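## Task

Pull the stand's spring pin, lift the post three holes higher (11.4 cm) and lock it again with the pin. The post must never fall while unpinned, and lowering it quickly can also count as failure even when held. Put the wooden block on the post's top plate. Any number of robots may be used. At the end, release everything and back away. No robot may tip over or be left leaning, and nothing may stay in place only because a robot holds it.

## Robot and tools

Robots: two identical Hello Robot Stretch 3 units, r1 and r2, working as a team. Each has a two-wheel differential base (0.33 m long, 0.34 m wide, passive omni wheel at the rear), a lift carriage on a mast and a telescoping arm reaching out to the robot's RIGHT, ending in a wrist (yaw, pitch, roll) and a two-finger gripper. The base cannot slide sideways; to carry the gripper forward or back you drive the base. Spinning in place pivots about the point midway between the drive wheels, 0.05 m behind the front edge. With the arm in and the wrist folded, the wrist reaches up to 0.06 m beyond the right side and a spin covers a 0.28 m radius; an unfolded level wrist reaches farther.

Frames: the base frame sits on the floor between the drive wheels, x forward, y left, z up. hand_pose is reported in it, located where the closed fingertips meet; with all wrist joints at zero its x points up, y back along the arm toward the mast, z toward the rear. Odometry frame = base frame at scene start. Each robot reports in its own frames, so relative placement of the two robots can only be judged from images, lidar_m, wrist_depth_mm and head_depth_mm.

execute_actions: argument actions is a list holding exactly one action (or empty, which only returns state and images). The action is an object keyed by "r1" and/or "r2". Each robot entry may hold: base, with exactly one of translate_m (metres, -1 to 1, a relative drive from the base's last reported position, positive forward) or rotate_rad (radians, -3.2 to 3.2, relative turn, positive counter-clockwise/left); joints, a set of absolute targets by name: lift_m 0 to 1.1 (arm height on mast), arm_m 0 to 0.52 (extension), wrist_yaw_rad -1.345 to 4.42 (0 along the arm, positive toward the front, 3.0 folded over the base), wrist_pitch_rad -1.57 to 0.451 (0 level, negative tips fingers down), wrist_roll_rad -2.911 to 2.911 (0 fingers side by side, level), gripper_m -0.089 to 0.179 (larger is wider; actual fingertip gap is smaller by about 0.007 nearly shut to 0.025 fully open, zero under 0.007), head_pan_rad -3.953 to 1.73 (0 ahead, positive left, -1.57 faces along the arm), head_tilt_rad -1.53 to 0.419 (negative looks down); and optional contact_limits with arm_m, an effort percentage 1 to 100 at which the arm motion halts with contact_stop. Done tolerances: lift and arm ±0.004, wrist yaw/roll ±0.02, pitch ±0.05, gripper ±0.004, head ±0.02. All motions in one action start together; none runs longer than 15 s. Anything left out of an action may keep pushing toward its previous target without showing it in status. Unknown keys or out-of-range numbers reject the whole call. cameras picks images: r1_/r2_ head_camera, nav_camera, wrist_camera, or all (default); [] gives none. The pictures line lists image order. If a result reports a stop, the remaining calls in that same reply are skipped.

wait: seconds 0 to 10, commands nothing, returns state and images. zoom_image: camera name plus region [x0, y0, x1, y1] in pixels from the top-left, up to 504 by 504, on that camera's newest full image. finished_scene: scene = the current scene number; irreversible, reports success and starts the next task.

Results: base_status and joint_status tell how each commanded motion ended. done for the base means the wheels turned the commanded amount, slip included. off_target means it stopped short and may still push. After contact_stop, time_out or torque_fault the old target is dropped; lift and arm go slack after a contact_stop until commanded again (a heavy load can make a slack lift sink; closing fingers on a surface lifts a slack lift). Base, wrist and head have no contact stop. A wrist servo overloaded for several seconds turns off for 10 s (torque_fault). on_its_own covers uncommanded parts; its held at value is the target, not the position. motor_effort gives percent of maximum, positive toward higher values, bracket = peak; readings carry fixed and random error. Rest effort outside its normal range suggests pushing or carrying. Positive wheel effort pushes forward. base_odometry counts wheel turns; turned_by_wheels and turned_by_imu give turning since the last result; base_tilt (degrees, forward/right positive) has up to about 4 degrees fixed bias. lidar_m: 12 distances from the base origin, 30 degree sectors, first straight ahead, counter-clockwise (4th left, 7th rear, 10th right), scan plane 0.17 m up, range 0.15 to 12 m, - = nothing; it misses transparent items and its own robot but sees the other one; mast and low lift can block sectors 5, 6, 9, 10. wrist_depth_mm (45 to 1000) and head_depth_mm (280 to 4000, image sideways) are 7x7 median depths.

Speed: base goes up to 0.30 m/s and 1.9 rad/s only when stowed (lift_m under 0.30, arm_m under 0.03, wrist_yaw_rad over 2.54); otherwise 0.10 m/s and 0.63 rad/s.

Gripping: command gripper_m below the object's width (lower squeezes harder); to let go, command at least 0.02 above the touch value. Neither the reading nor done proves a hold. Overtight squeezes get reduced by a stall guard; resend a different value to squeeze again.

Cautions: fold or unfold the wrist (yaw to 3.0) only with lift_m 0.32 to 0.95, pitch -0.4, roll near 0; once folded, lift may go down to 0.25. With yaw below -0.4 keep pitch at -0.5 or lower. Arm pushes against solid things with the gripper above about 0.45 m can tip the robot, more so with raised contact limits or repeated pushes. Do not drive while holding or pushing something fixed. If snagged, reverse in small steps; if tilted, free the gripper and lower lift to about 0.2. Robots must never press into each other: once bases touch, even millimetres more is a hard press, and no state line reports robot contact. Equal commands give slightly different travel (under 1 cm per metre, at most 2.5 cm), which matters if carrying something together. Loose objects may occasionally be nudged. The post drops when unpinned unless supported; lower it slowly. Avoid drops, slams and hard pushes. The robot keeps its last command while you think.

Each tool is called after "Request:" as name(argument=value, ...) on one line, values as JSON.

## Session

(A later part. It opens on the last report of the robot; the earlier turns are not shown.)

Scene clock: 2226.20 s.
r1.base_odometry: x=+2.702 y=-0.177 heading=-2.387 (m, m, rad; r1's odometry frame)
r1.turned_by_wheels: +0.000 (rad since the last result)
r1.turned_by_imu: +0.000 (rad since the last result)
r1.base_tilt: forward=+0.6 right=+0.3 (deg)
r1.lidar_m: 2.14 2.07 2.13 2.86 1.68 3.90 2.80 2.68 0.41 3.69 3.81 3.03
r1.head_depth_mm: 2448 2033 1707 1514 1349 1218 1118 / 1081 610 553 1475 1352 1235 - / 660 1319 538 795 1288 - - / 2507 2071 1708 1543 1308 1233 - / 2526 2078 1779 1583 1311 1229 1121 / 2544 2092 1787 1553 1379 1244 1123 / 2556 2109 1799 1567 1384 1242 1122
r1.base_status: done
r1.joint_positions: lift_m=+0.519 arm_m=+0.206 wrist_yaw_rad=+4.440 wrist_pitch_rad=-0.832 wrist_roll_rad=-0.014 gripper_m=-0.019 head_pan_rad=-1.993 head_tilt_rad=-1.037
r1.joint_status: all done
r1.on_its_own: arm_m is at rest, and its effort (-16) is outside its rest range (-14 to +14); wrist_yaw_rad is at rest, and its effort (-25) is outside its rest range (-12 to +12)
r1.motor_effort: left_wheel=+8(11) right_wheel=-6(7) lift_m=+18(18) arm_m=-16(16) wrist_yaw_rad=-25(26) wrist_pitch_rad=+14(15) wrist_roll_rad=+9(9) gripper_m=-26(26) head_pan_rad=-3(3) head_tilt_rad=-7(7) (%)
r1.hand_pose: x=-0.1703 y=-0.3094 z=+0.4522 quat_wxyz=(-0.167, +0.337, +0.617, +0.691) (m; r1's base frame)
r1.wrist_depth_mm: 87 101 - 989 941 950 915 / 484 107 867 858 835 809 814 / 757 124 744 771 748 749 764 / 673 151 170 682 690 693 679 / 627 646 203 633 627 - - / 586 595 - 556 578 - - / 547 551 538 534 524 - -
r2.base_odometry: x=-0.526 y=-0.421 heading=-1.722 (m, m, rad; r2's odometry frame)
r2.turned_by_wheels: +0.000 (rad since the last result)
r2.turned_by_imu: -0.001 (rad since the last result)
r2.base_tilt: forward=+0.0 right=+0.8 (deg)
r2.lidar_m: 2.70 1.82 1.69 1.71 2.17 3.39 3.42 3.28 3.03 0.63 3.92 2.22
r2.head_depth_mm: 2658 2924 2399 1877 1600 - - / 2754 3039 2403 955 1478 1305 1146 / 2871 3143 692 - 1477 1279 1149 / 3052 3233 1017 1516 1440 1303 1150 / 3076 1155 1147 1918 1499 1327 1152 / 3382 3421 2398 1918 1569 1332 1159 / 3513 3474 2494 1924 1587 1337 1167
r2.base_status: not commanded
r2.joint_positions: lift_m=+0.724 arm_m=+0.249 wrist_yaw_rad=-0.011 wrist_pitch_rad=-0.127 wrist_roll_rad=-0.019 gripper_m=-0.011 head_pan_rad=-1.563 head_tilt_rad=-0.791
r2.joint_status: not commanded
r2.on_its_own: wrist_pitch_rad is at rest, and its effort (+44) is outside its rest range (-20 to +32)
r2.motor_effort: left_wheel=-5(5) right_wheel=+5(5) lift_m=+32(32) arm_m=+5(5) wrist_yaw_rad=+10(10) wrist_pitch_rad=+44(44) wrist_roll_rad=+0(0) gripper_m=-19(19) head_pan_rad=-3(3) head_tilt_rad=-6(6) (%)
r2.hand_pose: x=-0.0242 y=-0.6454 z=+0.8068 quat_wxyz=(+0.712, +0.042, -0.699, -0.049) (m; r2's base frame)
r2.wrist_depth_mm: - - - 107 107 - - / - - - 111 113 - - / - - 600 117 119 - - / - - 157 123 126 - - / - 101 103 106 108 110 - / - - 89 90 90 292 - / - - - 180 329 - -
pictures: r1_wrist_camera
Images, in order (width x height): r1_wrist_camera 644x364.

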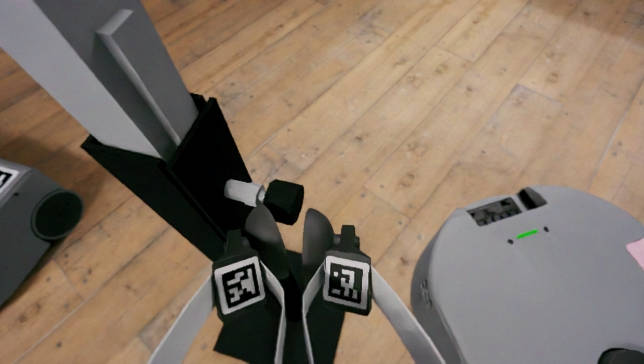

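Request:
execute_actions(actions=[{"r2": {"joints": {"lift_m": 0.745}}}], cameras=["r1_wrist_camera"])

Scene clock: 2232.13 s.
r1.base_odometry: x=+2.702 y=-0.177 heading=-2.387 (m, m, rad; r1's odometry frame)
r1.turned_by_wheels: +0.000 (rad since the last result)
r1.turned_by_imu: +0.000 (rad since the last result)
r1.base_tilt: forward=+0.6 right=+0.3 (deg)
r1.lidar_m: 2.14 2.07 2.13 2.86 1.68 3.90 2.80 2.68 0.41 3.71 3.82 3.00
r1.head_depth_mm: 2460 2035 1706 1517 1349 1212 1116 / 643 588 536 1480 1354 1239 - / 641 1929 538 801 1286 - - / 2500 2062 1663 1555 1314 1232 - / 2526 2071 1782 1582 1313 1230 1119 / 2531 2084 1781 1563 1377 1235 1122 / 2565 2115 1791 1560 1384 1239 1126
r1.base_status: not commanded
r1.joint_positions: lift_m=+0.519 arm_m=+0.206 wrist_yaw_rad=+4.440 wrist_pitch_rad=-0.832 wrist_roll_rad=-0.014 gripper_m=-0.019 head_pan_rad=-1.993 head_tilt_rad=-1.037
r1.joint_status: not commanded
r1.on_its_own: arm_m is at rest, and its effort (-15) is outside its rest range (-14 to +14); wrist_yaw_rad is at rest, and its effort (-25) is outside its rest range (-12 to +12)
r1.motor_effort: left_wheel=+8(8) right_wheel=-6(6) lift_m=+18(18) arm_m=-15(16) wrist_yaw_rad=-25(26) wrist_pitch_rad=+14(14) wrist_roll_rad=+9(9) gripper_m=-26(26) head_pan_rad=-3(3) head_tilt_rad=-7(7) (%)
r1.hand_pose: x=-0.1703 y=-0.3094 z=+0.4522 quat_wxyz=(-0.167, +0.337, +0.617, +0.691) (m; r1's base frame)
r1.wrist_depth_mm: 86 101 - 996 923 955 909 / 482 106 875 858 866 801 801 / 788 123 742 759 746 748 744 / 668 150 170 681 681 678 691 / 609 643 204 634 625 - - / 588 594 - 555 587 - - / 561 555 523 539 545 - -
r2.base_odometry: x=-0.526 y=-0.421 heading=-1.722 (m, m, rad; r2's odometry frame)
r2.turned_by_wheels: +0.000 (rad since the last result)
r2.turned_by_imu: -0.001 (rad since the last result)
r2.base_tilt: forward=+0.1 right=+0.8 (deg)
r2.lidar_m: 2.70 1.81 1.68 1.71 2.17 3.39 3.41 3.29 3.03 0.63 3.93 2.22
r2.head_depth_mm: 2656 2932 2388 1889 1634 - - / 2750 2980 2408 947 1506 1323 1143 / 2851 3160 689 - 1484 1292 1156 / 3009 3233 1016 1578 1436 1304 1148 / 3067 1163 1152 1901 1501 1329 1160 / 3323 3419 2358 1927 1582 1330 1156 / 3505 3422 2467 1923 1583 1338 1163
r2.base_status: not commanded
r2.joint_positions: lift_m=+0.744 arm_m=+0.249 wrist_yaw_rad=-0.011 wrist_pitch_rad=-0.148 wrist_roll_rad=-0.019 gripper_m=-0.011 head_pan_rad=-1.563 head_tilt_rad=-0.791
r2.joint_status: all done
r2.on_its_own: wrist_pitch_rad is at rest, and its effort (+52) is outside its rest range (-20 to +32)
r2.motor_effort: left_wheel=-5(5) right_wheel=+5(4) lift_m=+33(34) arm_m=+5(5) wrist_yaw_rad=+10(11) wrist_pitch_rad=+52(53) wrist_roll_rad=+0(0) gripper_m=-19(19) head_pan_rad=-3(3) head_tilt_rad=-6(6) (%)
r2.hand_pose: x=-0.0241 y=-0.6443 z=+0.8214 quat_wxyz=(+0.712, +0.049, -0.699, -0.056) (m; r2's base frame)
r2.wrist_depth_mm: - - - 105 106 - - / - - - 111 111 - - / - - 623 116 118 - - / - - 158 122 125 - - / - 105 107 109 111 113 - / - - 90 91 91 93 - / - - - 183 341 - -
pictures: r1_wrist_camera
Images, in order (width x height): r1_wrist_camera 644x364.

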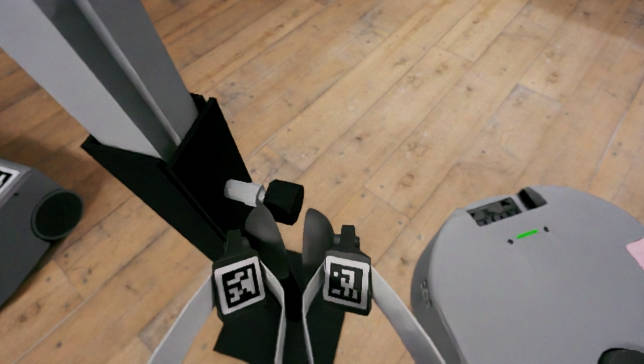

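Request:
execute_actions(actions=[{"r2": {"joints": {"lift_m": 0.83, "wrist_pitch_rad": 0.0}}}], cameras=[])

Request:
execute_actions(actions=[{"r1": {"base": {"translate_m": -0.008}, "joints": {"arm_m": 0.232, "gripper_m": 0.04}}}], cameras=["r1_wrist_camera"])

Scene clock: 2241.33 s.
r1.base_odometry: x=+2.702 y=-0.177 heading=-2.387 (m, m, rad; r1's odometry frame)
r1.turned_by_wheels: +0.000 (rad since the last result)
r1.turned_by_imu: +0.000 (rad since the last result)
r1.base_tilt: forward=+0.6 right=+0.3 (deg)
r1.lidar_m: 2.14 2.06 2.13 2.86 1.67 3.89 2.80 2.68 0.41 3.68 3.82 3.01
r1.head_depth_mm: 2448 2033 1670 1520 1345 1215 1112 / 545 431 499 1500 1353 1233 - / 2350 447 503 1448 1290 - - / 2499 2055 1448 1555 1315 1229 - / 2508 2088 1778 1577 1316 1231 1120 / 2541 2103 1776 1553 1380 1242 1125 / 2552 2101 1798 1563 1382 1241 1123
r1.base_status: not commanded
r1.joint_positions: lift_m=+0.519 arm_m=+0.206 wrist_yaw_rad=+4.440 wrist_pitch_rad=-0.832 wrist_roll_rad=-0.014 gripper_m=-0.019 head_pan_rad=-1.993 head_tilt_rad=-1.037
r1.joint_status: not commanded
r1.on_its_own: arm_m is at rest, and its effort (-16) is outside its rest range (-14 to +14); wrist_yaw_rad is at rest, and its effort (-26) is outside its rest range (-12 to +12)
r1.motor_effort: left_wheel=+8(7) right_wheel=-7(6) lift_m=+18(18) arm_m=-16(15) wrist_yaw_rad=-26(26) wrist_pitch_rad=+14(14) wrist_roll_rad=+9(9) gripper_m=-26(27) head_pan_rad=-3(3) head_tilt_rad=-6(7) (%)
r1.hand_pose: x=-0.1703 y=-0.3094 z=+0.4522 quat_wxyz=(-0.167, +0.337, +0.617, +0.691) (m; r1's base frame)
r1.wrist_depth_mm: 86 101 - 987 924 950 909 / 113 107 870 851 862 843 797 / 800 123 729 764 755 755 738 / 665 150 169 683 688 716 682 / 619 645 203 641 622 - - / 596 602 - 567 594 - - / 559 557 534 539 527 - -
r2.base_odometry: x=-0.526 y=-0.421 heading=-1.722 (m, m, rad; r2's odometry frame)
r2.turned_by_wheels: +0.000 (rad since the last result)
r2.turned_by_imu: -0.002 (rad since the last result)
r2.base_tilt: forward=+0.0 right=+0.8 (deg)
r2.lidar_m: 2.69 1.81 1.69 1.71 2.17 3.38 3.44 3.29 3.01 0.63 3.96 2.22
r2.head_depth_mm: 2616 2944 2483 - - 1287 1143 / 2760 3016 2614 - 1554 1321 1154 / 2875 3084 648 - 1486 1297 1152 / 3031 3274 1093 1586 1443 1297 1149 / 3039 1156 1147 1917 1490 1326 1156 / 3323 3422 2377 1920 1576 1335 1161 / 3504 3444 2489 1935 1583 1339 1161
r2.base_status: not commanded
r2.joint_positions: lift_m=+0.829 arm_m=+0.250 wrist_yaw_rad=-0.009 wrist_pitch_rad=-0.289 wrist_roll_rad=-0.019 gripper_m=-0.011 head_pan_rad=-1.563 head_tilt_rad=-0.791
r2.joint_status: wrist_pitch_rad off_target (ended at -0.289, target +0.000); the others done
r2.on_its_own: wrist_pitch_rad is held at -0.165, not at your +0.000, by its stall guard, which is not easing now; wrist_pitch_rad is at rest, and its effort (+43) is outside its rest range (-20 to +32)
r2.motor_effort: left_wheel=-3(3) right_wheel=+3(3) lift_m=+33(36) arm_m=+1(1) wrist_yaw_rad=+8(8) wrist_pitch_rad=+43(43) wrist_roll_rad=+0(1) gripper_m=-16(17) head_pan_rad=-3(2) head_tilt_rad=-5(6) (%)
r2.hand_pose: x=-0.0236 y=-0.6335 z=+0.8720 quat_wxyz=(+0.706, +0.100, -0.693, -0.104) (m; r2's base frame)
r2.wrist_depth_mm: - - - 101 101 - - / - - - 108 110 - - / - - 600 116 118 - - / - - 175 126 131 - - / - - 131 132 134 143 - / - 104 105 105 106 107 - / - - 940 214 381 - -
pictures: none
No camera images: the call's "cameras" was empty. Leave "cameras" out to get every camera's image.

Scene clock: 2242.67 s.
r1.base_odometry: x=+2.707 y=-0.172 heading=-2.387 (m, m, rad; r1's odometry frame)
r1.turned_by_wheels: +0.000 (rad since the last result)
r1.turned_by_imu: +0.000 (rad since the last result)
r1.base_tilt: forward=+0.6 right=+0.3 (deg)
r1.lidar_m: 2.15 2.07 2.14 2.87 1.67 3.86 2.80 2.67 0.41 3.68 3.81 3.03
r1.head_depth_mm: 2449 2036 1706 1522 1346 1217 1115 / 565 438 499 1507 1358 1234 - / 2339 434 494 1455 1310 - - / 2518 2067 537 1570 1325 1227 - / 2526 2077 1769 1604 1327 1231 1118 / 2531 2094 1793 1551 1358 1240 1123 / 2566 2112 1794 1565 1385 1241 1124
r1.base_status: done
r1.joint_positions: lift_m=+0.519 arm_m=+0.232 wrist_yaw_rad=+4.421 wrist_pitch_rad=-0.820 wrist_roll_rad=-0.007 gripper_m=+0.040 head_pan_rad=-1.993 head_tilt_rad=-1.037
r1.joint_status: all done
r1.motor_effort: left_wheel=-1(10) right_wheel=+1(11) lift_m=+18(18) arm_m=+4(13) wrist_yaw_rad=-2(25) wrist_pitch_rad=+9(19) wrist_roll_rad=+5(9) gripper_m=+0(79) head_pan_rad=-3(3) head_tilt_rad=-8(7) (%)
r1.hand_pose: x=-0.1718 y=-0.3313 z=+0.4540 quat_wxyz=(-0.163, +0.349, +0.613, +0.690) (m; r1's base frame)
r1.wrist_depth_mm: 997 83 988 - 972 948 956 / 901 95 807 881 854 868 851 / 800 123 133 777 769 759 752 / 720 686 146 696 696 698 686 / 595 639 187 620 646 - - / 584 585 598 579 - - - / 556 541 531 535 534 - -
r2.base_odometry: x=-0.526 y=-0.421 heading=-1.722 (m, m, rad; r2's odometry frame)
r2.turned_by_wheels: +0.000 (rad since the last result)
r2.turned_by_imu: +0.000 (rad since the last result)
r2.base_tilt: forward=+0.0 right=+0.8 (deg)
r2.lidar_m: 2.70 1.81 1.69 1.71 2.17 3.40 3.46 3.28 3.03 0.63 3.93 2.22
r2.head_depth_mm: 2659 2948 2487 - - 1287 1143 / 2745 2998 2596 - 1555 1325 1151 / 2924 3139 644 - 1485 1291 1152 / 2990 3231 1078 1572 1450 1301 1151 / 3024 1150 1156 1861 1492 1327 1156 / 3335 3423 2394 1918 1572 1337 1162 / 3503 3498 2465 1917 1583 1335 1169
r2.base_status: not commanded
r2.joint_positions: lift_m=+0.829 arm_m=+0.250 wrist_yaw_rad=-0.009 wrist_pitch_rad=-0.289 wrist_roll_rad=-0.019 gripper_m=-0.011 head_pan_rad=-1.563 head_tilt_rad=-0.791
r2.joint_status: not commanded
r2.on_its_own: wrist_pitch_rad is held at -0.165, not at your +0.000, by its stall guard, which is not easing now; wrist_pitch_rad is at rest, and its effort (+43) is outside its rest range (-20 to +32)
r2.motor_effort: left_wheel=-3(3) right_wheel=+3(3) lift_m=+33(33) arm_m=+1(1) wrist_yaw_rad=+8(9) wrist_pitch_rad=+43(43) wrist_roll_rad=+1(1) gripper_m=-17(17) head_pan_rad=-2(3) head_tilt_rad=-6(6) (%)
r2.hand_pose: x=-0.0236 y=-0.6335 z=+0.8720 quat_wxyz=(+0.706, +0.100, -0.693, -0.104) (m; r2's base frame)
r2.wrist_depth_mm: - - - 101 101 - - / - - - 108 110 - - / - - 603 117 119 - - / - - 174 126 131 - - / - - 130 132 133 143 - / - 104 104 105 107 108 - / - - 946 214 373 - -
pictures: r1_wrist_camera
Images, in order (width x height): r1_wrist_camera 644x364.

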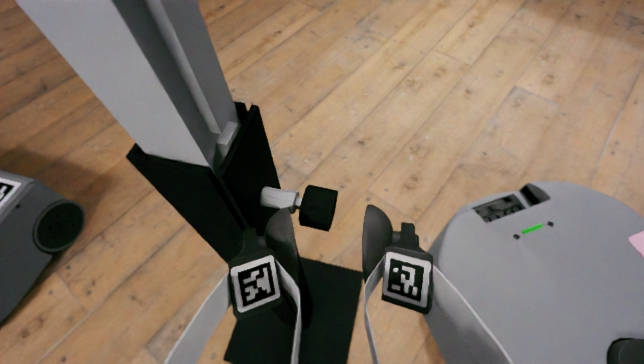

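Request:
execute_actions(actions=[{"r1": {"base": {"translate_m": 0.007}, "joints": {"arm_m": 0.207, "gripper_m": -0.02}}}], cameras=["r1_wrist_camera"])

Scene clock: 2254.73 s.
r1.base_odometry: x=+2.702 y=-0.176 heading=-2.387 (m, m, rad; r1's odometry frame)
r1.turned_by_wheels: +0.001 (rad since the last result)
r1.turned_by_imu: +0.001 (rad since the last result)
r1.base_tilt: forward=+0.6 right=+0.3 (deg)
r1.lidar_m: 2.14 2.06 2.13 2.86 1.68 3.87 2.80 2.68 0.41 3.68 3.82 3.02
r1.head_depth_mm: 2453 2027 1668 1513 1352 1215 1114 / 546 433 499 1505 1357 1232 - / 2348 448 503 1452 1304 - - / 2489 2062 548 1566 1316 1229 - / 2512 2076 1778 1578 1321 1236 1114 / 2538 2091 1786 1558 1377 1241 1122 / 2551 2105 1790 1566 1385 1240 1126
r1.base_status: done
r1.joint_positions: lift_m=+0.519 arm_m=+0.208 wrist_yaw_rad=+4.440 wrist_pitch_rad=-0.832 wrist_roll_rad=-0.012 gripper_m=-0.019 head_pan_rad=-1.993 head_tilt_rad=-1.037
r1.joint_status: all done
r1.on_its_own: arm_m is at rest, and its effort (-16) is outside its rest range (-14 to +14); wrist_yaw_rad is at rest, and its effort (-26) is outside its rest range (-12 to +12)
r1.motor_effort: left_wheel=+10(9) right_wheel=-11(10) lift_m=+18(18) arm_m=-16(16) wrist_yaw_rad=-26(28) wrist_pitch_rad=+14(15) wrist_roll_rad=+8(8) gripper_m=-25(98) head_pan_rad=-3(3) head_tilt_rad=-8(8) (%)
r1.hand_pose: x=-0.1704 y=-0.3114 z=+0.4522 quat_wxyz=(-0.167, +0.338, +0.617, +0.690) (m; r1's base frame)
r1.wrist_depth_mm: 86 97 - 959 975 949 917 / 845 106 844 852 838 844 821 / 793 124 165 771 740 755 741 / 670 160 168 691 700 674 686 / 613 637 196 630 633 - - / 593 596 592 554 583 - - / 553 553 532 541 537 - -
r2.base_odometry: x=-0.526 y=-0.421 heading=-1.722 (m, m, rad; r2's odometry frame)
r2.turned_by_wheels: +0.000 (rad since the last result)
r2.turned_by_imu: -0.001 (rad since the last result)
r2.base_tilt: forward=+0.0 right=+0.8 (deg)
r2.lidar_m: 2.70 1.81 1.69 1.71 2.17 3.39 3.46 3.30 3.03 0.63 3.90 2.23
r2.head_depth_mm: 2645 2948 2478 - - 1289 1137 / 2720 2970 2587 - 1547 1318 1148 / 2873 3139 647 - 1484 1291 1147 / 2995 3284 1092 1583 1435 1296 1155 / 3027 1160 1152 1909 1493 1335 1148 / 3350 3407 2344 1896 1569 1334 1157 / 3556 3457 2457 1950 1581 1340 1160
r2.base_status: not commanded
r2.joint_positions: lift_m=+0.829 arm_m=+0.250 wrist_yaw_rad=-0.009 wrist_pitch_rad=-0.289 wrist_roll_rad=-0.019 gripper_m=-0.011 head_pan_rad=-1.563 head_tilt_rad=-0.791
r2.joint_status: not commanded
r2.on_its_own: wrist_pitch_rad is held at -0.165, not at your +0.000, by its stall guard, which is not easing now; wrist_pitch_rad is at rest, and its effort (+43) is outside its rest range (-20 to +32)
r2.motor_effort: left_wheel=-3(3) right_wheel=+3(3) lift_m=+33(33) arm_m=+1(2) wrist_yaw_rad=+8(8) wrist_pitch_rad=+43(43) wrist_roll_rad=+0(0) gripper_m=-16(16) head_pan_rad=-2(3) head_tilt_rad=-6(6) (%)
r2.hand_pose: x=-0.0236 y=-0.6335 z=+0.8720 quat_wxyz=(+0.706, +0.100, -0.693, -0.104) (m; r2's base frame)
r2.wrist_depth_mm: - - - 101 101 - - / - - - 108 110 - - / - - 607 116 119 - - / - - 175 126 130 - - / - - 130 133 134 142 - / - 104 104 105 106 108 - / - - 928 214 384 - -
pictures: r1_wrist_camera
Images, in order (width x height): r1_wrist_camera 644x364.

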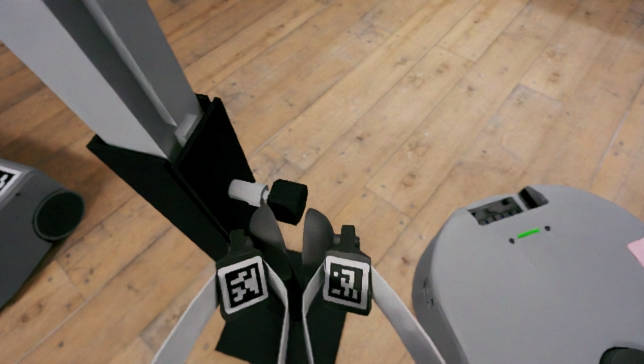

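Hooked again. Lift r2 further.

Request:
execute_actions(actions=[{"r2": {"joints": {"lift_m": 0.864}}}], cameras=["r1_wrist_camera"])

Scene clock: 2259.27 s.
r1.base_odometry: x=+2.702 y=-0.176 heading=-2.387 (m, m, rad; r1's odometry frame)
r1.turned_by_wheels: +0.000 (rad since the last result)
r1.turned_by_imu: +0.000 (rad since the last result)
r1.base_tilt: forward=+0.6 right=+0.3 (deg)
r1.lidar_m: 2.14 2.06 2.13 2.87 1.68 3.88 2.79 2.68 0.41 3.70 3.82 3.00
r1.head_depth_mm: 2430 2022 1672 1511 1355 1214 1118 / 495 419 473 1502 1357 1235 - / 2428 440 486 1454 1305 - - / 2505 2058 1485 1574 1322 1230 - / 2514 2084 1773 1571 1316 1236 1119 / 2544 2098 1790 1555 1384 1234 1123 / 2574 2095 1798 1573 1385 1245 1125
r1.base_status: not commanded
r1.joint_positions: lift_m=+0.519 arm_m=+0.208 wrist_yaw_rad=+4.440 wrist_pitch_rad=-0.832 wrist_roll_rad=-0.012 gripper_m=-0.019 head_pan_rad=-1.993 head_tilt_rad=-1.037
r1.joint_status: not commanded
r1.on_its_own: arm_m is at rest, and its effort (-15) is outside its rest range (-14 to +14); wrist_yaw_rad is at rest, and its effort (-26) is outside its rest range (-12 to +12)
r1.motor_effort: left_wheel=+9(10) right_wheel=-11(11) lift_m=+18(18) arm_m=-15(15) wrist_yaw_rad=-26(26) wrist_pitch_rad=+14(14) wrist_roll_rad=+8(8) gripper_m=-25(25) head_pan_rad=-3(3) head_tilt_rad=-7(8) (%)
r1.hand_pose: x=-0.1704 y=-0.3114 z=+0.4522 quat_wxyz=(-0.167, +0.338, +0.617, +0.690) (m; r1's base frame)
r1.wrist_depth_mm: 86 98 - 977 955 932 911 / 845 106 877 822 853 814 837 / 794 124 165 775 762 729 738 / 669 161 167 689 685 681 682 / 613 649 197 631 633 - - / 591 591 591 547 589 - - / 546 547 537 540 534 - -
r2.base_odometry: x=-0.526 y=-0.421 heading=-1.722 (m, m, rad; r2's odometry frame)
r2.turned_by_wheels: +0.000 (rad since the last result)
r2.turned_by_imu: -0.001 (rad since the last result)
r2.base_tilt: forward=+0.0 right=+0.8 (deg)
r2.lidar_m: 2.71 1.81 1.69 1.71 2.16 3.38 3.45 3.27 3.03 0.63 3.93 2.22
r2.head_depth_mm: 2605 2918 2585 - 1503 1290 1145 / 2754 2976 - 1782 1556 1319 1146 / 2876 3024 - 1073 1491 1294 1155 / 2986 3233 744 1587 1436 1297 1150 / 3022 1153 1154 1904 1482 1330 1159 / 3261 3398 2381 1935 1581 1336 1160 / 3576 3462 2480 1927 1588 1338 1164
r2.base_status: not commanded
r2.joint_positions: lift_m=+0.863 arm_m=+0.250 wrist_yaw_rad=-0.009 wrist_pitch_rad=-0.289 wrist_roll_rad=-0.019 gripper_m=-0.011 head_pan_rad=-1.563 head_tilt_rad=-0.791
r2.joint_status: all done
r2.on_its_own: wrist_pitch_rad is held at -0.165, not at your +0.000, by its stall guard, which is not easing now; wrist_pitch_rad is at rest, and its effort (+43) is outside its rest range (-20 to +32)
r2.motor_effort: left_wheel=-3(3) right_wheel=+3(3) lift_m=+33(34) arm_m=+1(2) wrist_yaw_rad=+8(8) wrist_pitch_rad=+43(43) wrist_roll_rad=+1(1) gripper_m=-16(17) head_pan_rad=-2(3) head_tilt_rad=-6(6) (%)
r2.hand_pose: x=-0.0236 y=-0.6335 z=+0.9060 quat_wxyz=(+0.706, +0.100, -0.693, -0.104) (m; r2's base frame)
r2.wrist_depth_mm: - - - 101 101 - - / - - - 108 110 - - / - - 681 116 118 - - / - - 174 126 130 - - / - - 131 133 133 143 - / - 103 105 105 107 108 - / - - - 214 389 - -
pictures: r1_wrist_camera
Images, in order (width x height): r1_wrist_camera 644x364.

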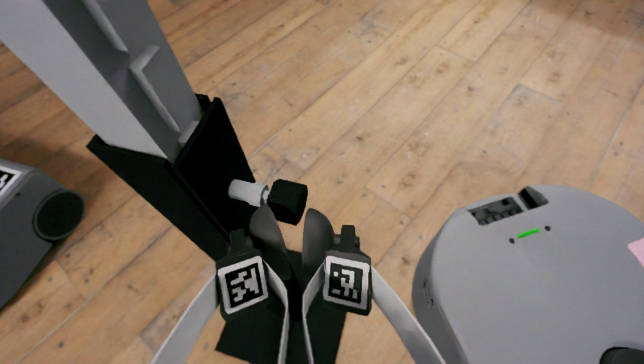

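Request:
execute_actions(actions=[{"r1": {"base": {"translate_m": -0.007}, "joints": {"arm_m": 0.232, "gripper_m": 0.04}}, "r2": {"joints": {"lift_m": 0.874}}}], cameras=["r1_wrist_camera"])

Scene clock: 2281.07 s.
r1.base_odometry: x=+2.707 y=-0.172 heading=-2.387 (m, m, rad; r1's odometry frame)
r1.turned_by_wheels: +0.000 (rad since the last result)
r1.turned_by_imu: -0.001 (rad since the last result)
r1.base_tilt: forward=+0.7 right=+0.3 (deg)
r1.lidar_m: 2.15 2.07 2.14 2.87 1.68 3.86 2.80 2.67 0.41 3.68 3.81 3.01
r1.head_depth_mm: 2455 2023 1673 1518 1345 1215 1117 / 488 426 467 1505 1357 1234 - / 2413 421 474 1462 1302 - - / 2492 2055 1456 1543 1328 1228 - / 2526 2080 1780 1600 1330 1231 1120 / 2531 2098 1786 1556 1361 1240 1122 / 2569 2113 1801 1569 1384 1243 1122
r1.base_status: done
r1.joint_positions: lift_m=+0.519 arm_m=+0.232 wrist_yaw_rad=+4.421 wrist_pitch_rad=-0.819 wrist_roll_rad=-0.007 gripper_m=+0.040 head_pan_rad=-1.993 head_tilt_rad=-1.037
r1.joint_status: all done
r1.motor_effort: left_wheel=-1(9) right_wheel=+1(15) lift_m=+18(18) arm_m=+4(15) wrist_yaw_rad=-2(25) wrist_pitch_rad=+8(18) wrist_roll_rad=+5(8) gripper_m=+0(80) head_pan_rad=-3(3) head_tilt_rad=-8(7) (%)
r1.hand_pose: x=-0.1721 y=-0.3313 z=+0.4542 quat_wxyz=(-0.163, +0.349, +0.612, +0.690) (m; r1's base frame)
r1.wrist_depth_mm: 995 83 932 - 942 941 937 / 864 95 840 861 873 827 828 / 809 124 132 751 762 759 757 / 732 704 144 711 693 686 691 / 593 656 187 620 662 - - / 587 597 588 584 - - - / 561 553 531 530 537 - -
r2.base_odometry: x=-0.526 y=-0.421 heading=-1.722 (m, m, rad; r2's odometry frame)
r2.turned_by_wheels: +0.000 (rad since the last result)
r2.turned_by_imu: -0.001 (rad since the last result)
r2.base_tilt: forward=+0.0 right=+0.8 (deg)
r2.lidar_m: 2.70 1.81 1.68 1.71 2.16 3.39 3.42 3.28 3.02 0.63 3.95 2.22
r2.head_depth_mm: 2630 2920 - - 1530 1323 1140 / 2747 3015 - 1713 1562 1320 1149 / 2861 2896 - 1078 1474 1300 1146 / 3053 3268 1018 1598 1432 1301 1155 / 3032 1163 1152 1855 1491 1321 1157 / 3297 3402 2349 1926 1583 1326 1163 / 3510 3481 2487 1924 1590 1344 1159
r2.base_status: not commanded
r2.joint_positions: lift_m=+0.873 arm_m=+0.250 wrist_yaw_rad=-0.009 wrist_pitch_rad=-0.292 wrist_roll_rad=-0.022 gripper_m=-0.011 head_pan_rad=-1.563 head_tilt_rad=-0.791
r2.joint_status: all done
r2.on_its_own: wrist_pitch_rad is held at -0.165, not at your +0.000, by its stall guard, which is not easing now; wrist_pitch_rad is at rest, and its effort (+44) is outside its rest range (-20 to +32)
r2.motor_effort: left_wheel=-3(4) right_wheel=+3(3) lift_m=+35(35) arm_m=+1(1) wrist_yaw_rad=+8(8) wrist_pitch_rad=+44(45) wrist_roll_rad=+2(2) gripper_m=-17(17) head_pan_rad=-2(3) head_tilt_rad=-6(6) (%)
r2.hand_pose: x=-0.0236 y=-0.6333 z=+0.9152 quat_wxyz=(+0.707, +0.101, -0.692, -0.105) (m; r2's base frame)
r2.wrist_depth_mm: - - - 101 101 - - / - - - 108 109 - - / - - 662 117 118 - - / - - 173 126 131 - - / - - 131 132 133 144 - / - 104 105 106 107 108 - / - - 989 214 329 - -
pictures: r1_wrist_camera
Images, in order (width x height): r1_wrist_camera 644x364.

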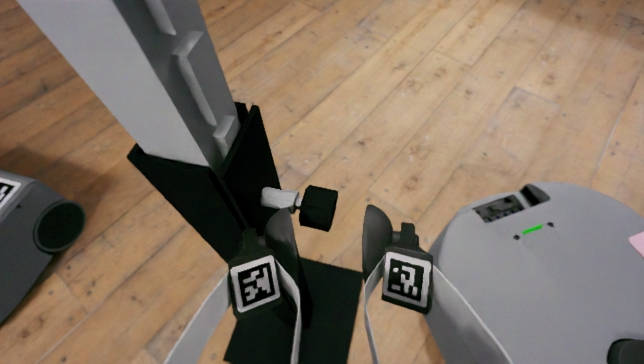

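Request:
execute_actions(actions=[{"r1": {"base": {"translate_m": 0.03}, "joints": {"arm_m": 0.248, "gripper_m": 0.05}}, "r2": {"joints": {"lift_m": 0.884}}}], cameras=["r1_wrist_camera"])

Scene clock: 2291.40 s.
r1.base_odometry: x=+2.686 y=-0.192 heading=-2.387 (m, m, rad; r1's odometry frame)
r1.turned_by_wheels: +0.000 (rad since the last result)
r1.turned_by_imu: +0.000 (rad since the last result)
r1.base_tilt: forward=+0.6 right=+0.2 (deg)
r1.lidar_m: 2.12 2.04 2.11 2.84 1.69 3.91 2.81 2.70 0.42 3.70 3.81 2.99
r1.head_depth_mm: 2320 506 471 1524 1357 1213 1117 / 395 421 568 1506 1355 1235 - / 2491 511 614 1477 1298 - - / 2493 2056 1695 1575 1329 1226 - / 2517 2097 1780 1607 1330 1235 1118 / 2553 2099 1789 1581 1352 1237 1122 / 2557 2111 1801 1569 1388 1241 1123
r1.base_status: done
r1.joint_positions: lift_m=+0.519 arm_m=+0.248 wrist_yaw_rad=+4.421 wrist_pitch_rad=-0.816 wrist_roll_rad=-0.007 gripper_m=+0.050 head_pan_rad=-1.993 head_tilt_rad=-1.037
r1.joint_status: all done
r1.motor_effort: left_wheel=-2(2) right_wheel=+2(6) lift_m=+18(18) arm_m=+4(4) wrist_yaw_rad=-1(2) wrist_pitch_rad=+6(8) wrist_roll_rad=+4(5) gripper_m=+0(46) head_pan_rad=-3(3) head_tilt_rad=-7(7) (%)
r1.hand_pose: x=-0.1728 y=-0.3471 z=+0.4548 quat_wxyz=(-0.164, +0.351, +0.612, +0.690) (m; r1's base frame)
r1.wrist_depth_mm: - 127 124 - - 947 939 / 917 871 142 870 854 852 844 / 798 792 159 781 760 742 762 / 589 714 207 675 694 685 700 / 609 646 641 620 656 - - / 584 595 598 568 - - - / 550 552 541 530 531 - -
r2.base_odometry: x=-0.526 y=-0.421 heading=-1.722 (m, m, rad; r2's odometry frame)
r2.turned_by_wheels: +0.000 (rad since the last result)
r2.turned_by_imu: -0.001 (rad since the last result)
r2.base_tilt: forward=+0.0 right=+0.9 (deg)
r2.lidar_m: 2.70 1.81 1.69 1.71 2.18 3.38 3.45 3.29 3.03 0.63 3.91 2.22
r2.head_depth_mm: 2643 2953 - - 1553 1315 1143 / 2764 2990 - 994 1547 1312 1148 / 2883 619 - 1725 1479 1295 1144 / 2971 3197 1124 1596 1455 1297 1155 / 3063 3254 1325 1917 1507 1327 1153 / 3381 3468 2452 1900 1585 1340 1159 / 3514 3460 2493 1915 1585 1336 1162
r2.base_status: not commanded
r2.joint_positions: lift_m=+0.883 arm_m=+0.250 wrist_yaw_rad=-0.009 wrist_pitch_rad=-0.309 wrist_roll_rad=-0.030 gripper_m=-0.011 head_pan_rad=-1.563 head_tilt_rad=-0.791
r2.joint_status: all done
r2.on_its_own: wrist_pitch_rad is held at -0.165, not at your +0.000, by its stall guard, which is still easing
r2.motor_effort: left_wheel=-3(3) right_wheel=+3(3) lift_m=+37(39) arm_m=+1(2) wrist_yaw_rad=+8(8) wrist_pitch_rad=+50(53) wrist_roll_rad=+6(7) gripper_m=-16(16) head_pan_rad=-3(3) head_tilt_rad=-6(6) (%)
r2.hand_pose: x=-0.0236 y=-0.6316 z=+0.9209 quat_wxyz=(+0.709, +0.108, -0.688, -0.111) (m; r2's base frame)
r2.wrist_depth_mm: - - - 101 101 - - / - - - 108 110 - - / - - - 117 119 - - / - - 173 127 132 - - / - - 131 133 135 145 - / - 113 106 107 109 110 - / - - 998 222 - 407 -
pictures: r1_wrist_camera
Images, in order (width x height): r1_wrist_camera 644x364.

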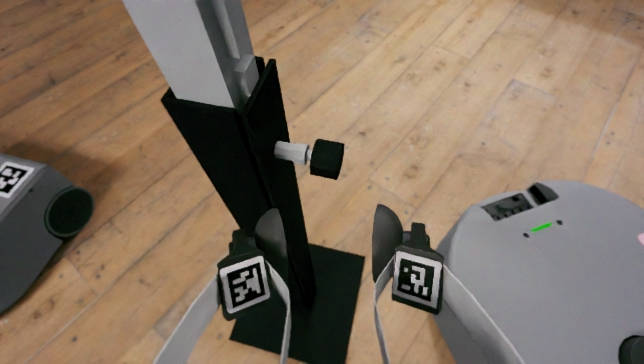

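Request:
execute_actions(actions=[{"r2": {"joints": {"lift_m": 0.902}}}], cameras=["r1_wrist_camera"])

Scene clock: 2296.30 s.
r1.base_odometry: x=+2.686 y=-0.192 heading=-2.387 (m, m, rad; r1's odometry frame)
r1.turned_by_wheels: +0.000 (rad since the last result)
r1.turned_by_imu: +0.000 (rad since the last result)
r1.base_tilt: forward=+0.6 right=+0.2 (deg)
r1.lidar_m: 2.12 2.05 2.11 2.83 1.69 3.92 2.82 2.70 0.42 3.72 3.79 2.99
r1.head_depth_mm: 2303 518 475 1520 1354 1217 1116 / 399 422 550 1497 1350 1236 - / 2479 514 615 1480 1296 - - / 2501 2066 1702 1569 1330 1233 - / 2514 2088 1781 1602 1328 1234 1120 / 2538 2090 1786 1573 1352 1239 1119 / 2576 2121 1798 1558 1382 1244 1126
r1.base_status: not commanded
r1.joint_positions: lift_m=+0.519 arm_m=+0.248 wrist_yaw_rad=+4.421 wrist_pitch_rad=-0.816 wrist_roll_rad=-0.007 gripper_m=+0.050 head_pan_rad=-1.993 head_tilt_rad=-1.037
r1.joint_status: not commanded
r1.motor_effort: left_wheel=-2(1) right_wheel=+2(2) lift_m=+18(18) arm_m=+4(4) wrist_yaw_rad=-2(2) wrist_pitch_rad=+7(6) wrist_roll_rad=+4(4) gripper_m=+0(0) head_pan_rad=-3(3) head_tilt_rad=-7(7) (%)
r1.hand_pose: x=-0.1728 y=-0.3471 z=+0.4548 quat_wxyz=(-0.164, +0.351, +0.612, +0.690) (m; r1's base frame)
r1.wrist_depth_mm: - 126 124 - - 950 998 / 896 889 143 857 862 844 841 / 830 828 160 778 766 765 739 / 591 709 208 668 698 686 678 / 587 647 650 636 646 - - / 585 596 594 565 - - - / 561 555 538 537 530 - -
r2.base_odometry: x=-0.526 y=-0.421 heading=-1.722 (m, m, rad; r2's odometry frame)
r2.turned_by_wheels: +0.000 (rad since the last result)
r2.turned_by_imu: -0.001 (rad since the last result)
r2.base_tilt: forward=+0.0 right=+0.8 (deg)
r2.lidar_m: 2.69 1.81 1.69 1.71 2.17 3.39 3.44 3.29 3.02 0.63 3.93 2.22
r2.head_depth_mm: 2608 2934 - 1714 1540 1314 1147 / 2748 3023 - 993 1558 1312 1143 / 2865 3008 - 1787 1476 1287 1152 / 3042 3209 1121 1585 1438 1293 1149 / 3043 3209 1324 1904 1503 1334 1163 / 3338 3442 2491 1903 1569 1338 1164 / 3535 3478 2484 1932 1580 1338 1163
r2.base_status: not commanded
r2.joint_positions: lift_m=+0.901 arm_m=+0.250 wrist_yaw_rad=+0.002 wrist_pitch_rad=-0.411 wrist_roll_rad=-0.026 gripper_m=-0.012 head_pan_rad=-1.563 head_tilt_rad=-0.791
r2.joint_status: all done
r2.on_its_own: wrist_pitch_rad is held at -0.326, not at your +0.000, by its stall guard, which is not easing now
r2.motor_effort: left_wheel=-1(3) right_wheel=+0(3) lift_m=+33(31) arm_m=+1(1) wrist_yaw_rad=-3(8) wrist_pitch_rad=+30(31) wrist_roll_rad=+4(6) gripper_m=-7(14) head_pan_rad=-3(3) head_tilt_rad=-6(6) (%)
r2.hand_pose: x=-0.0210 y=-0.6201 z=+0.9156 quat_wxyz=(+0.702, +0.147, -0.683, -0.142) (m; r2's base frame)
r2.wrist_depth_mm: - - - 102 101 - - / - - - 111 110 - - / - - 628 122 124 - - / - - 167 135 140 - - / - - 132 133 135 137 - / - - 117 114 115 117 - / - - - 890 434 - -
pictures: r1_wrist_camera
Images, in order (width x height): r1_wrist_camera 644x364.

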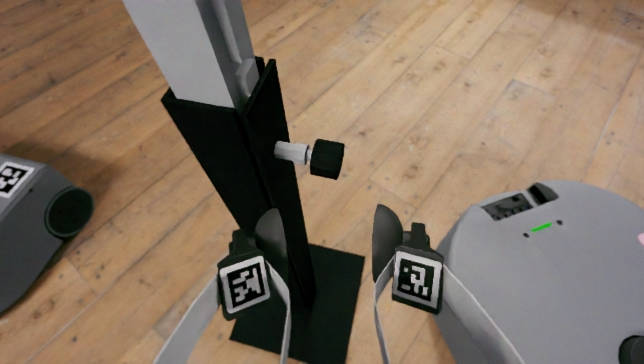

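Request:
execute_actions(actions=[{"r2": {"joints": {"lift_m": 0.93}}}], cameras=["r1_wrist_camera", "r2_wrist_camera"])

Scene clock: 2304.73 s.
r1.base_odometry: x=+2.686 y=-0.192 heading=-2.387 (m, m, rad; r1's odometry frame)
r1.turned_by_wheels: +0.000 (rad since the last result)
r1.turned_by_imu: +0.000 (rad since the last result)
r1.base_tilt: forward=+0.6 right=+0.2 (deg)
r1.lidar_m: 2.12 2.05 2.11 2.83 1.70 3.92 2.82 2.70 0.42 3.72 3.80 2.99
r1.head_depth_mm: 2242 486 1635 1517 1346 1213 1118 / 382 422 567 1501 1354 1234 - / 2485 492 1471 1476 1298 - - / 2501 2069 1700 1567 1331 1224 - / 2521 2074 1774 1611 1335 1229 1115 / 2532 2083 1784 1586 1360 1237 1122 / 2576 2121 1796 1560 1389 1242 1127
r1.base_status: not commanded
r1.joint_positions: lift_m=+0.519 arm_m=+0.248 wrist_yaw_rad=+4.421 wrist_pitch_rad=-0.816 wrist_roll_rad=-0.007 gripper_m=+0.050 head_pan_rad=-1.993 head_tilt_rad=-1.037
r1.joint_status: not commanded
r1.motor_effort: left_wheel=-1(2) right_wheel=+2(2) lift_m=+18(18) arm_m=+4(4) wrist_yaw_rad=-2(2) wrist_pitch_rad=+7(7) wrist_roll_rad=+4(4) gripper_m=+0(0) head_pan_rad=-3(3) head_tilt_rad=-7(7) (%)
r1.hand_pose: x=-0.1728 y=-0.3471 z=+0.4548 quat_wxyz=(-0.164, +0.351, +0.612, +0.690) (m; r1's base frame)
r1.wrist_depth_mm: - 126 123 - - 975 941 / 905 872 142 883 867 876 813 / 784 786 159 787 758 758 744 / 586 701 208 678 696 703 693 / 601 649 645 636 643 - - / 590 597 599 562 - - - / 563 538 533 536 527 - -
r2.base_odometry: x=-0.526 y=-0.421 heading=-1.722 (m, m, rad; r2's odometry frame)
r2.turned_by_wheels: +0.000 (rad since the last result)
r2.turned_by_imu: -0.001 (rad since the last result)
r2.base_tilt: forward=+0.0 right=+0.8 (deg)
r2.lidar_m: 2.70 1.81 1.69 1.71 2.17 3.38 3.45 3.26 3.01 0.63 3.90 2.22
r2.head_depth_mm: 2645 2866 - 1759 1541 1319 1142 / 2759 2969 - 973 1560 1319 1140 / 2854 584 - 1781 1492 1289 1149 / 2978 3246 898 1608 1452 1302 1148 / 3063 3198 1334 1908 1507 1332 1156 / 3347 3428 2501 1919 1578 1336 1158 / 3493 3430 2479 1934 1585 1338 1159
r2.base_status: not commanded
r2.joint_positions: lift_m=+0.929 arm_m=+0.250 wrist_yaw_rad=+0.002 wrist_pitch_rad=-0.474 wrist_roll_rad=-0.025 gripper_m=-0.012 head_pan_rad=-1.563 head_tilt_rad=-0.791
r2.joint_status: all done
r2.on_its_own: wrist_pitch_rad is held at -0.326, not at your +0.000, by its stall guard, which is still easing
r2.motor_effort: left_wheel=-1(2) right_wheel=+0(1) lift_m=+39(40) arm_m=+0(0) wrist_yaw_rad=-3(3) wrist_pitch_rad=+52(53) wrist_roll_rad=+4(4) gripper_m=-8(7) head_pan_rad=-2(3) head_tilt_rad=-6(6) (%)
r2.hand_pose: x=-0.0211 y=-0.6119 z=+0.9293 quat_wxyz=(+0.696, +0.169, -0.678, -0.164) (m; r2's base frame)
r2.wrist_depth_mm: - - - 103 103 - - / - - - 113 113 - - / - - 218 126 128 - - / - - 160 141 148 - - / - - 131 133 134 135 - / - - 994 119 121 122 - / - - - 872 478 - -
pictures: r1_wrist_camera, r2_wrist_camera
Images, in order (width x height): r1_wrist_camera 644x364, r2_wrist_camera 644x364.

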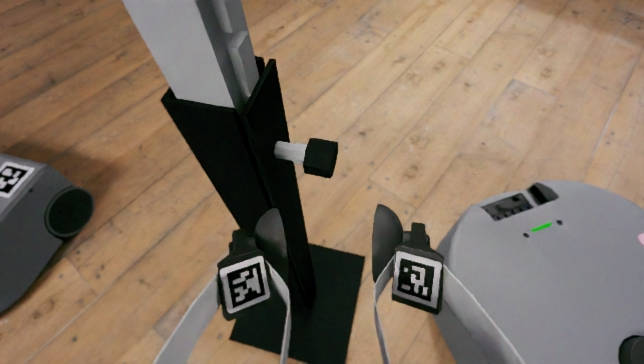

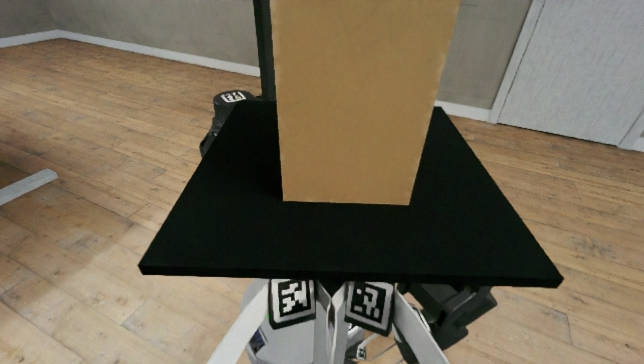

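Request:
execute_actions(actions=[{"r2": {"joints": {"lift_m": 0.88, "wrist_pitch_rad": -0.4}}, "r1": {"base": {"translate_m": 0.1}, "joints": {"head_tilt_rad": -0.6, "head_pan_rad": -2.1}}}], cameras=["r1_wrist_camera", "r2_wrist_camera", "r1_head_camera"])

Scene clock: 2315.33 s.
r1.base_odometry: x=+2.613 y=-0.261 heading=-2.387 (m, m, rad; r1's odometry frame)
r1.turned_by_wheels: +0.000 (rad since the last result)
r1.turned_by_imu: +0.000 (rad since the last result)
r1.base_tilt: forward=+0.6 right=+0.2 (deg)
r1.lidar_m: 2.03 1.96 2.02 2.72 1.76 4.07 2.91 0.49 0.49 3.83 3.76 2.87
r1.head_depth_mm: 2380 2638 2792 491 1693 1504 1263 / 1064 2649 711 539 597 1396 869 / 2671 1078 3160 2356 1584 1444 1275 / 2855 3147 3407 2480 1881 1490 1309 / 2995 3315 3517 2482 1895 1537 - / 3224 3581 3662 2526 1904 1542 - / 3403 3860 3684 2520 1913 1543 1323
r1.base_status: done
r1.joint_positions: lift_m=+0.519 arm_m=+0.248 wrist_yaw_rad=+4.421 wrist_pitch_rad=-0.815 wrist_roll_rad=-0.007 gripper_m=+0.050 head_pan_rad=-2.093 head_tilt_rad=-0.606
r1.joint_status: all done
r1.motor_effort: left_wheel=-2(2) right_wheel=+2(6) lift_m=+18(18) arm_m=+4(4) wrist_yaw_rad=-2(2) wrist_pitch_rad=+6(6) wrist_roll_rad=+4(4) gripper_m=+0(0) head_pan_rad=-3(18) head_tilt_rad=+3(32) (%)
r1.hand_pose: x=-0.1728 y=-0.3471 z=+0.4548 quat_wxyz=(-0.164, +0.351, +0.612, +0.690) (m; r1's base frame)
r1.wrist_depth_mm: - - 225 - - 979 964 / 927 894 254 876 849 855 860 / 775 798 328 787 761 755 747 / 628 713 683 705 675 679 694 / 638 653 640 629 664 - - / 601 594 604 590 - - - / 556 544 550 549 544 - -
r2.base_odometry: x=-0.526 y=-0.421 heading=-1.722 (m, m, rad; r2's odometry frame)
r2.turned_by_wheels: +0.000 (rad since the last result)
r2.turned_by_imu: -0.002 (rad since the last result)
r2.base_tilt: forward=+0.0 right=+0.7 (deg)
r2.lidar_m: 2.70 1.81 1.69 1.70 2.17 3.39 3.44 3.28 3.01 0.63 3.93 2.23
r2.head_depth_mm: 2656 2923 - - 1541 1315 1140 / 2761 2987 - 1749 1546 1320 1149 / 2873 593 - 1555 1475 1287 1152 / 2913 1161 903 1616 1490 1307 1158 / 3207 3378 2343 1919 1576 1328 1155 / 3363 3440 2442 1930 1566 1341 1157 / 3514 3445 2471 1938 1584 1334 1163
r2.base_status: not commanded
r2.joint_positions: lift_m=+0.880 arm_m=+0.250 wrist_yaw_rad=+0.002 wrist_pitch_rad=-0.422 wrist_roll_rad=-0.025 gripper_m=-0.012 head_pan_rad=-1.563 head_tilt_rad=-0.791
r2.joint_status: all done
r2.motor_effort: left_wheel=-1(1) right_wheel=+1(1) lift_m=+17(23) arm_m=+0(0) wrist_yaw_rad=-2(2) wrist_pitch_rad=+8(23) wrist_roll_rad=+4(4) gripper_m=-7(6) head_pan_rad=-2(2) head_tilt_rad=-6(6) (%)
r2.hand_pose: x=-0.0212 y=-0.6189 z=+0.8922 quat_wxyz=(+0.700, +0.151, -0.682, -0.146) (m; r2's base frame)
r2.wrist_depth_mm: - - - 102 101 - - / - - - 111 111 - - / - - 140 122 124 160 - / - 105 105 107 108 110 - / - - - 97 454 387 - / - - - - - 465 - / - - - 889 976 - -
pictures: r1_head_camera (sideways: a quarter turn clockwise sets it upright), r1_wrist_camera, r2_wrist_camera
Images, in order (width x height): r1_head_camera 896x504, r1_wrist_camera 644x364, r2_wrist_camera 644x364.

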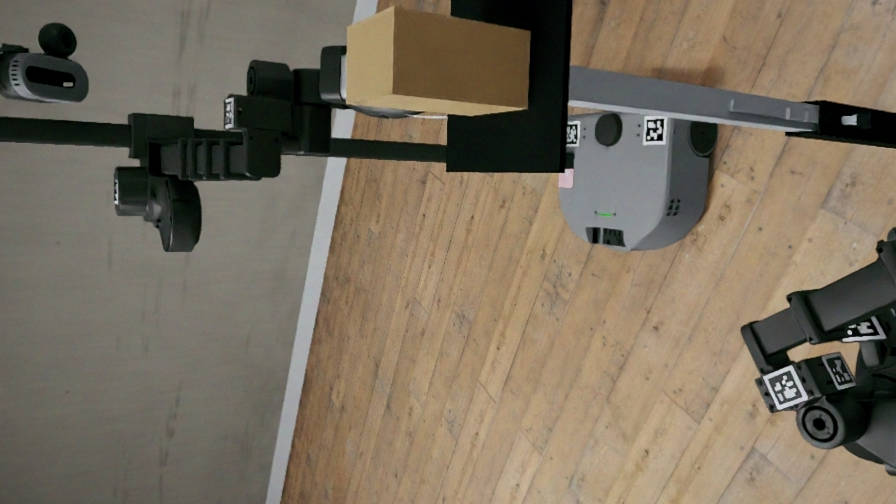

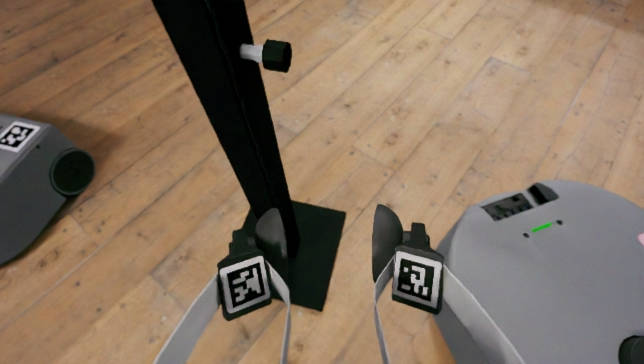

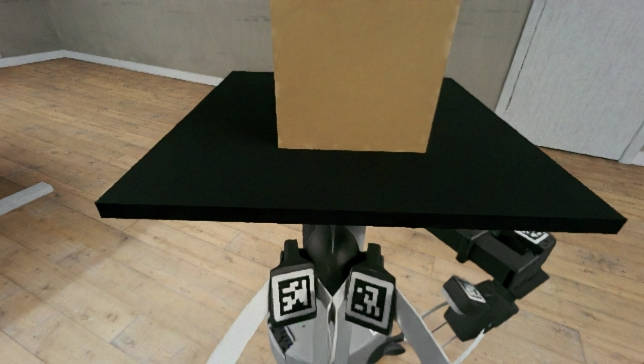

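Request:
execute_actions(actions=[{"r2": {"joints": {"arm_m": 0.02}}, "r1": {"base": {"translate_m": 0.12}, "joints": {"arm_m": 0.15}}}], cameras=["r2_head_camera", "r1_nav_camera"])

Scene clock: 2326.30 s.
r1.base_odometry: x=+2.525 y=-0.343 heading=-2.387 (m, m, rad; r1's odometry frame)
r1.turned_by_wheels: +0.000 (rad since the last result)
r1.turned_by_imu: +0.000 (rad since the last result)
r1.base_tilt: forward=+0.6 right=+0.3 (deg)
r1.lidar_m: 1.92 1.86 1.92 2.57 1.84 1.85 3.00 0.57 1.21 3.90 3.68 2.71
r1.head_depth_mm: 2441 988 2870 625 1798 837 1171 / 2627 1148 3061 2347 1643 1479 1269 / 2782 3058 3267 2459 1701 1510 1274 / 2923 3268 3436 2471 1906 1523 1308 / 3112 3503 3653 2487 1895 1534 1313 / 3319 3730 3693 2527 1911 1537 1285 / 3524 - 3677 2507 1918 1539 1290
r1.base_status: done
r1.joint_positions: lift_m=+0.519 arm_m=+0.150 wrist_yaw_rad=+4.421 wrist_pitch_rad=-0.815 wrist_roll_rad=-0.006 gripper_m=+0.050 head_pan_rad=-2.093 head_tilt_rad=-0.606
r1.joint_status: all done
r1.motor_effort: left_wheel=-2(3) right_wheel=+1(5) lift_m=+18(18) arm_m=-3(5) wrist_yaw_rad=-1(2) wrist_pitch_rad=+6(7) wrist_roll_rad=+4(4) gripper_m=+0(0) head_pan_rad=-3(3) head_tilt_rad=+2(3) (%)
r1.hand_pose: x=-0.1729 y=-0.2496 z=+0.4549 quat_wxyz=(-0.164, +0.351, +0.612, +0.690) (m; r1's base frame)
r1.wrist_depth_mm: - 322 - - - 974 939 / 918 372 877 858 845 861 835 / 781 764 778 792 775 792 758 / 717 722 663 703 692 696 690 / 654 660 637 644 - - 633 / 598 597 596 591 - - - / 551 543 547 545 - - -
r2.base_odometry: x=-0.526 y=-0.421 heading=-1.722 (m, m, rad; r2's odometry frame)
r2.turned_by_wheels: +0.000 (rad since the last result)
r2.turned_by_imu: -0.002 (rad since the last result)
r2.base_tilt: forward=+0.0 right=+0.7 (deg)
r2.lidar_m: 2.68 1.81 1.69 1.72 2.18 3.39 3.45 3.29 3.02 0.63 3.92 2.23
r2.head_depth_mm: 2608 2910 1122 1828 - - - / 2786 2992 2154 1601 1589 - 1102 / 2747 606 660 1618 - - 1105 / 3039 3179 694 1900 1559 1313 1154 / 3170 3409 2462 1911 1574 1330 1154 / 3369 3443 2458 1915 1573 1328 1158 / 3566 3502 2462 1928 1581 1342 1162
r2.base_status: not commanded
r2.joint_positions: lift_m=+0.880 arm_m=+0.020 wrist_yaw_rad=+0.001 wrist_pitch_rad=-0.421 wrist_roll_rad=-0.025 gripper_m=-0.012 head_pan_rad=-1.563 head_tilt_rad=-0.791
r2.joint_status: all done
r2.motor_effort: left_wheel=-1(1) right_wheel=+1(1) lift_m=+17(17) arm_m=-2(1) wrist_yaw_rad=-1(2) wrist_pitch_rad=+7(8) wrist_roll_rad=+4(4) gripper_m=-7(7) head_pan_rad=-3(2) head_tilt_rad=-5(6) (%)
r2.hand_pose: x=-0.0213 y=-0.3893 z=+0.8923 quat_wxyz=(+0.700, +0.150, -0.682, -0.146) (m; r2's base frame)
r2.wrist_depth_mm: - - - 320 - - - / - - - 885 - - - / - - - - - - - / - - - - - - - / - - - - - - - / - - - - - - - / - - - - - - -
pictures: r1_nav_camera (sideways: a quarter turn counterclockwise sets it upright), r2_head_camera (sideways: a quarter turn clockwise sets it upright)
Images, in order (width x height): r1_nav_camera 672x504, r2_head_camera 896x504.

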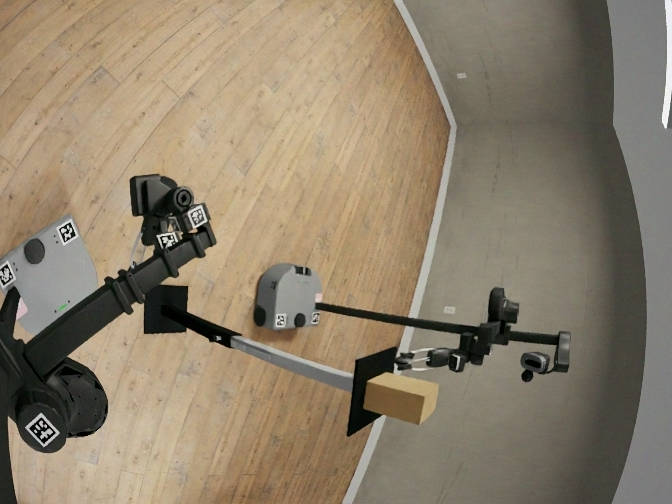

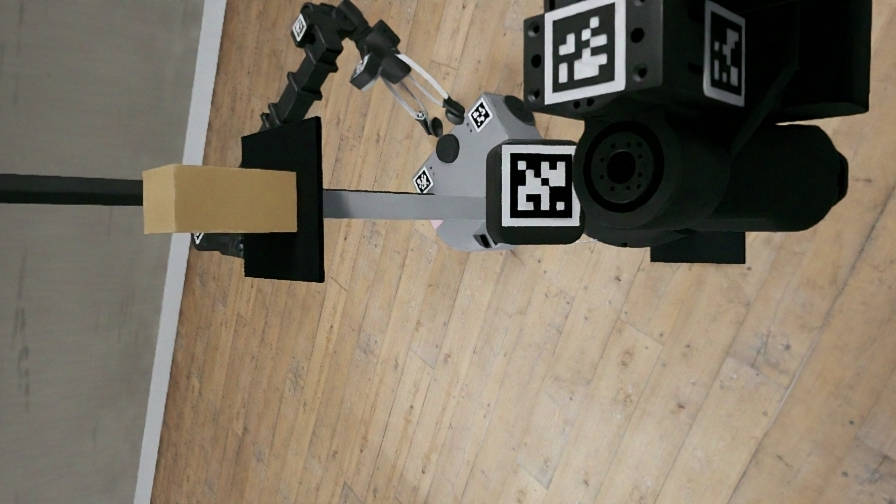

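Request:
finished_scene(scene=1)

The scene is finished: the task was done.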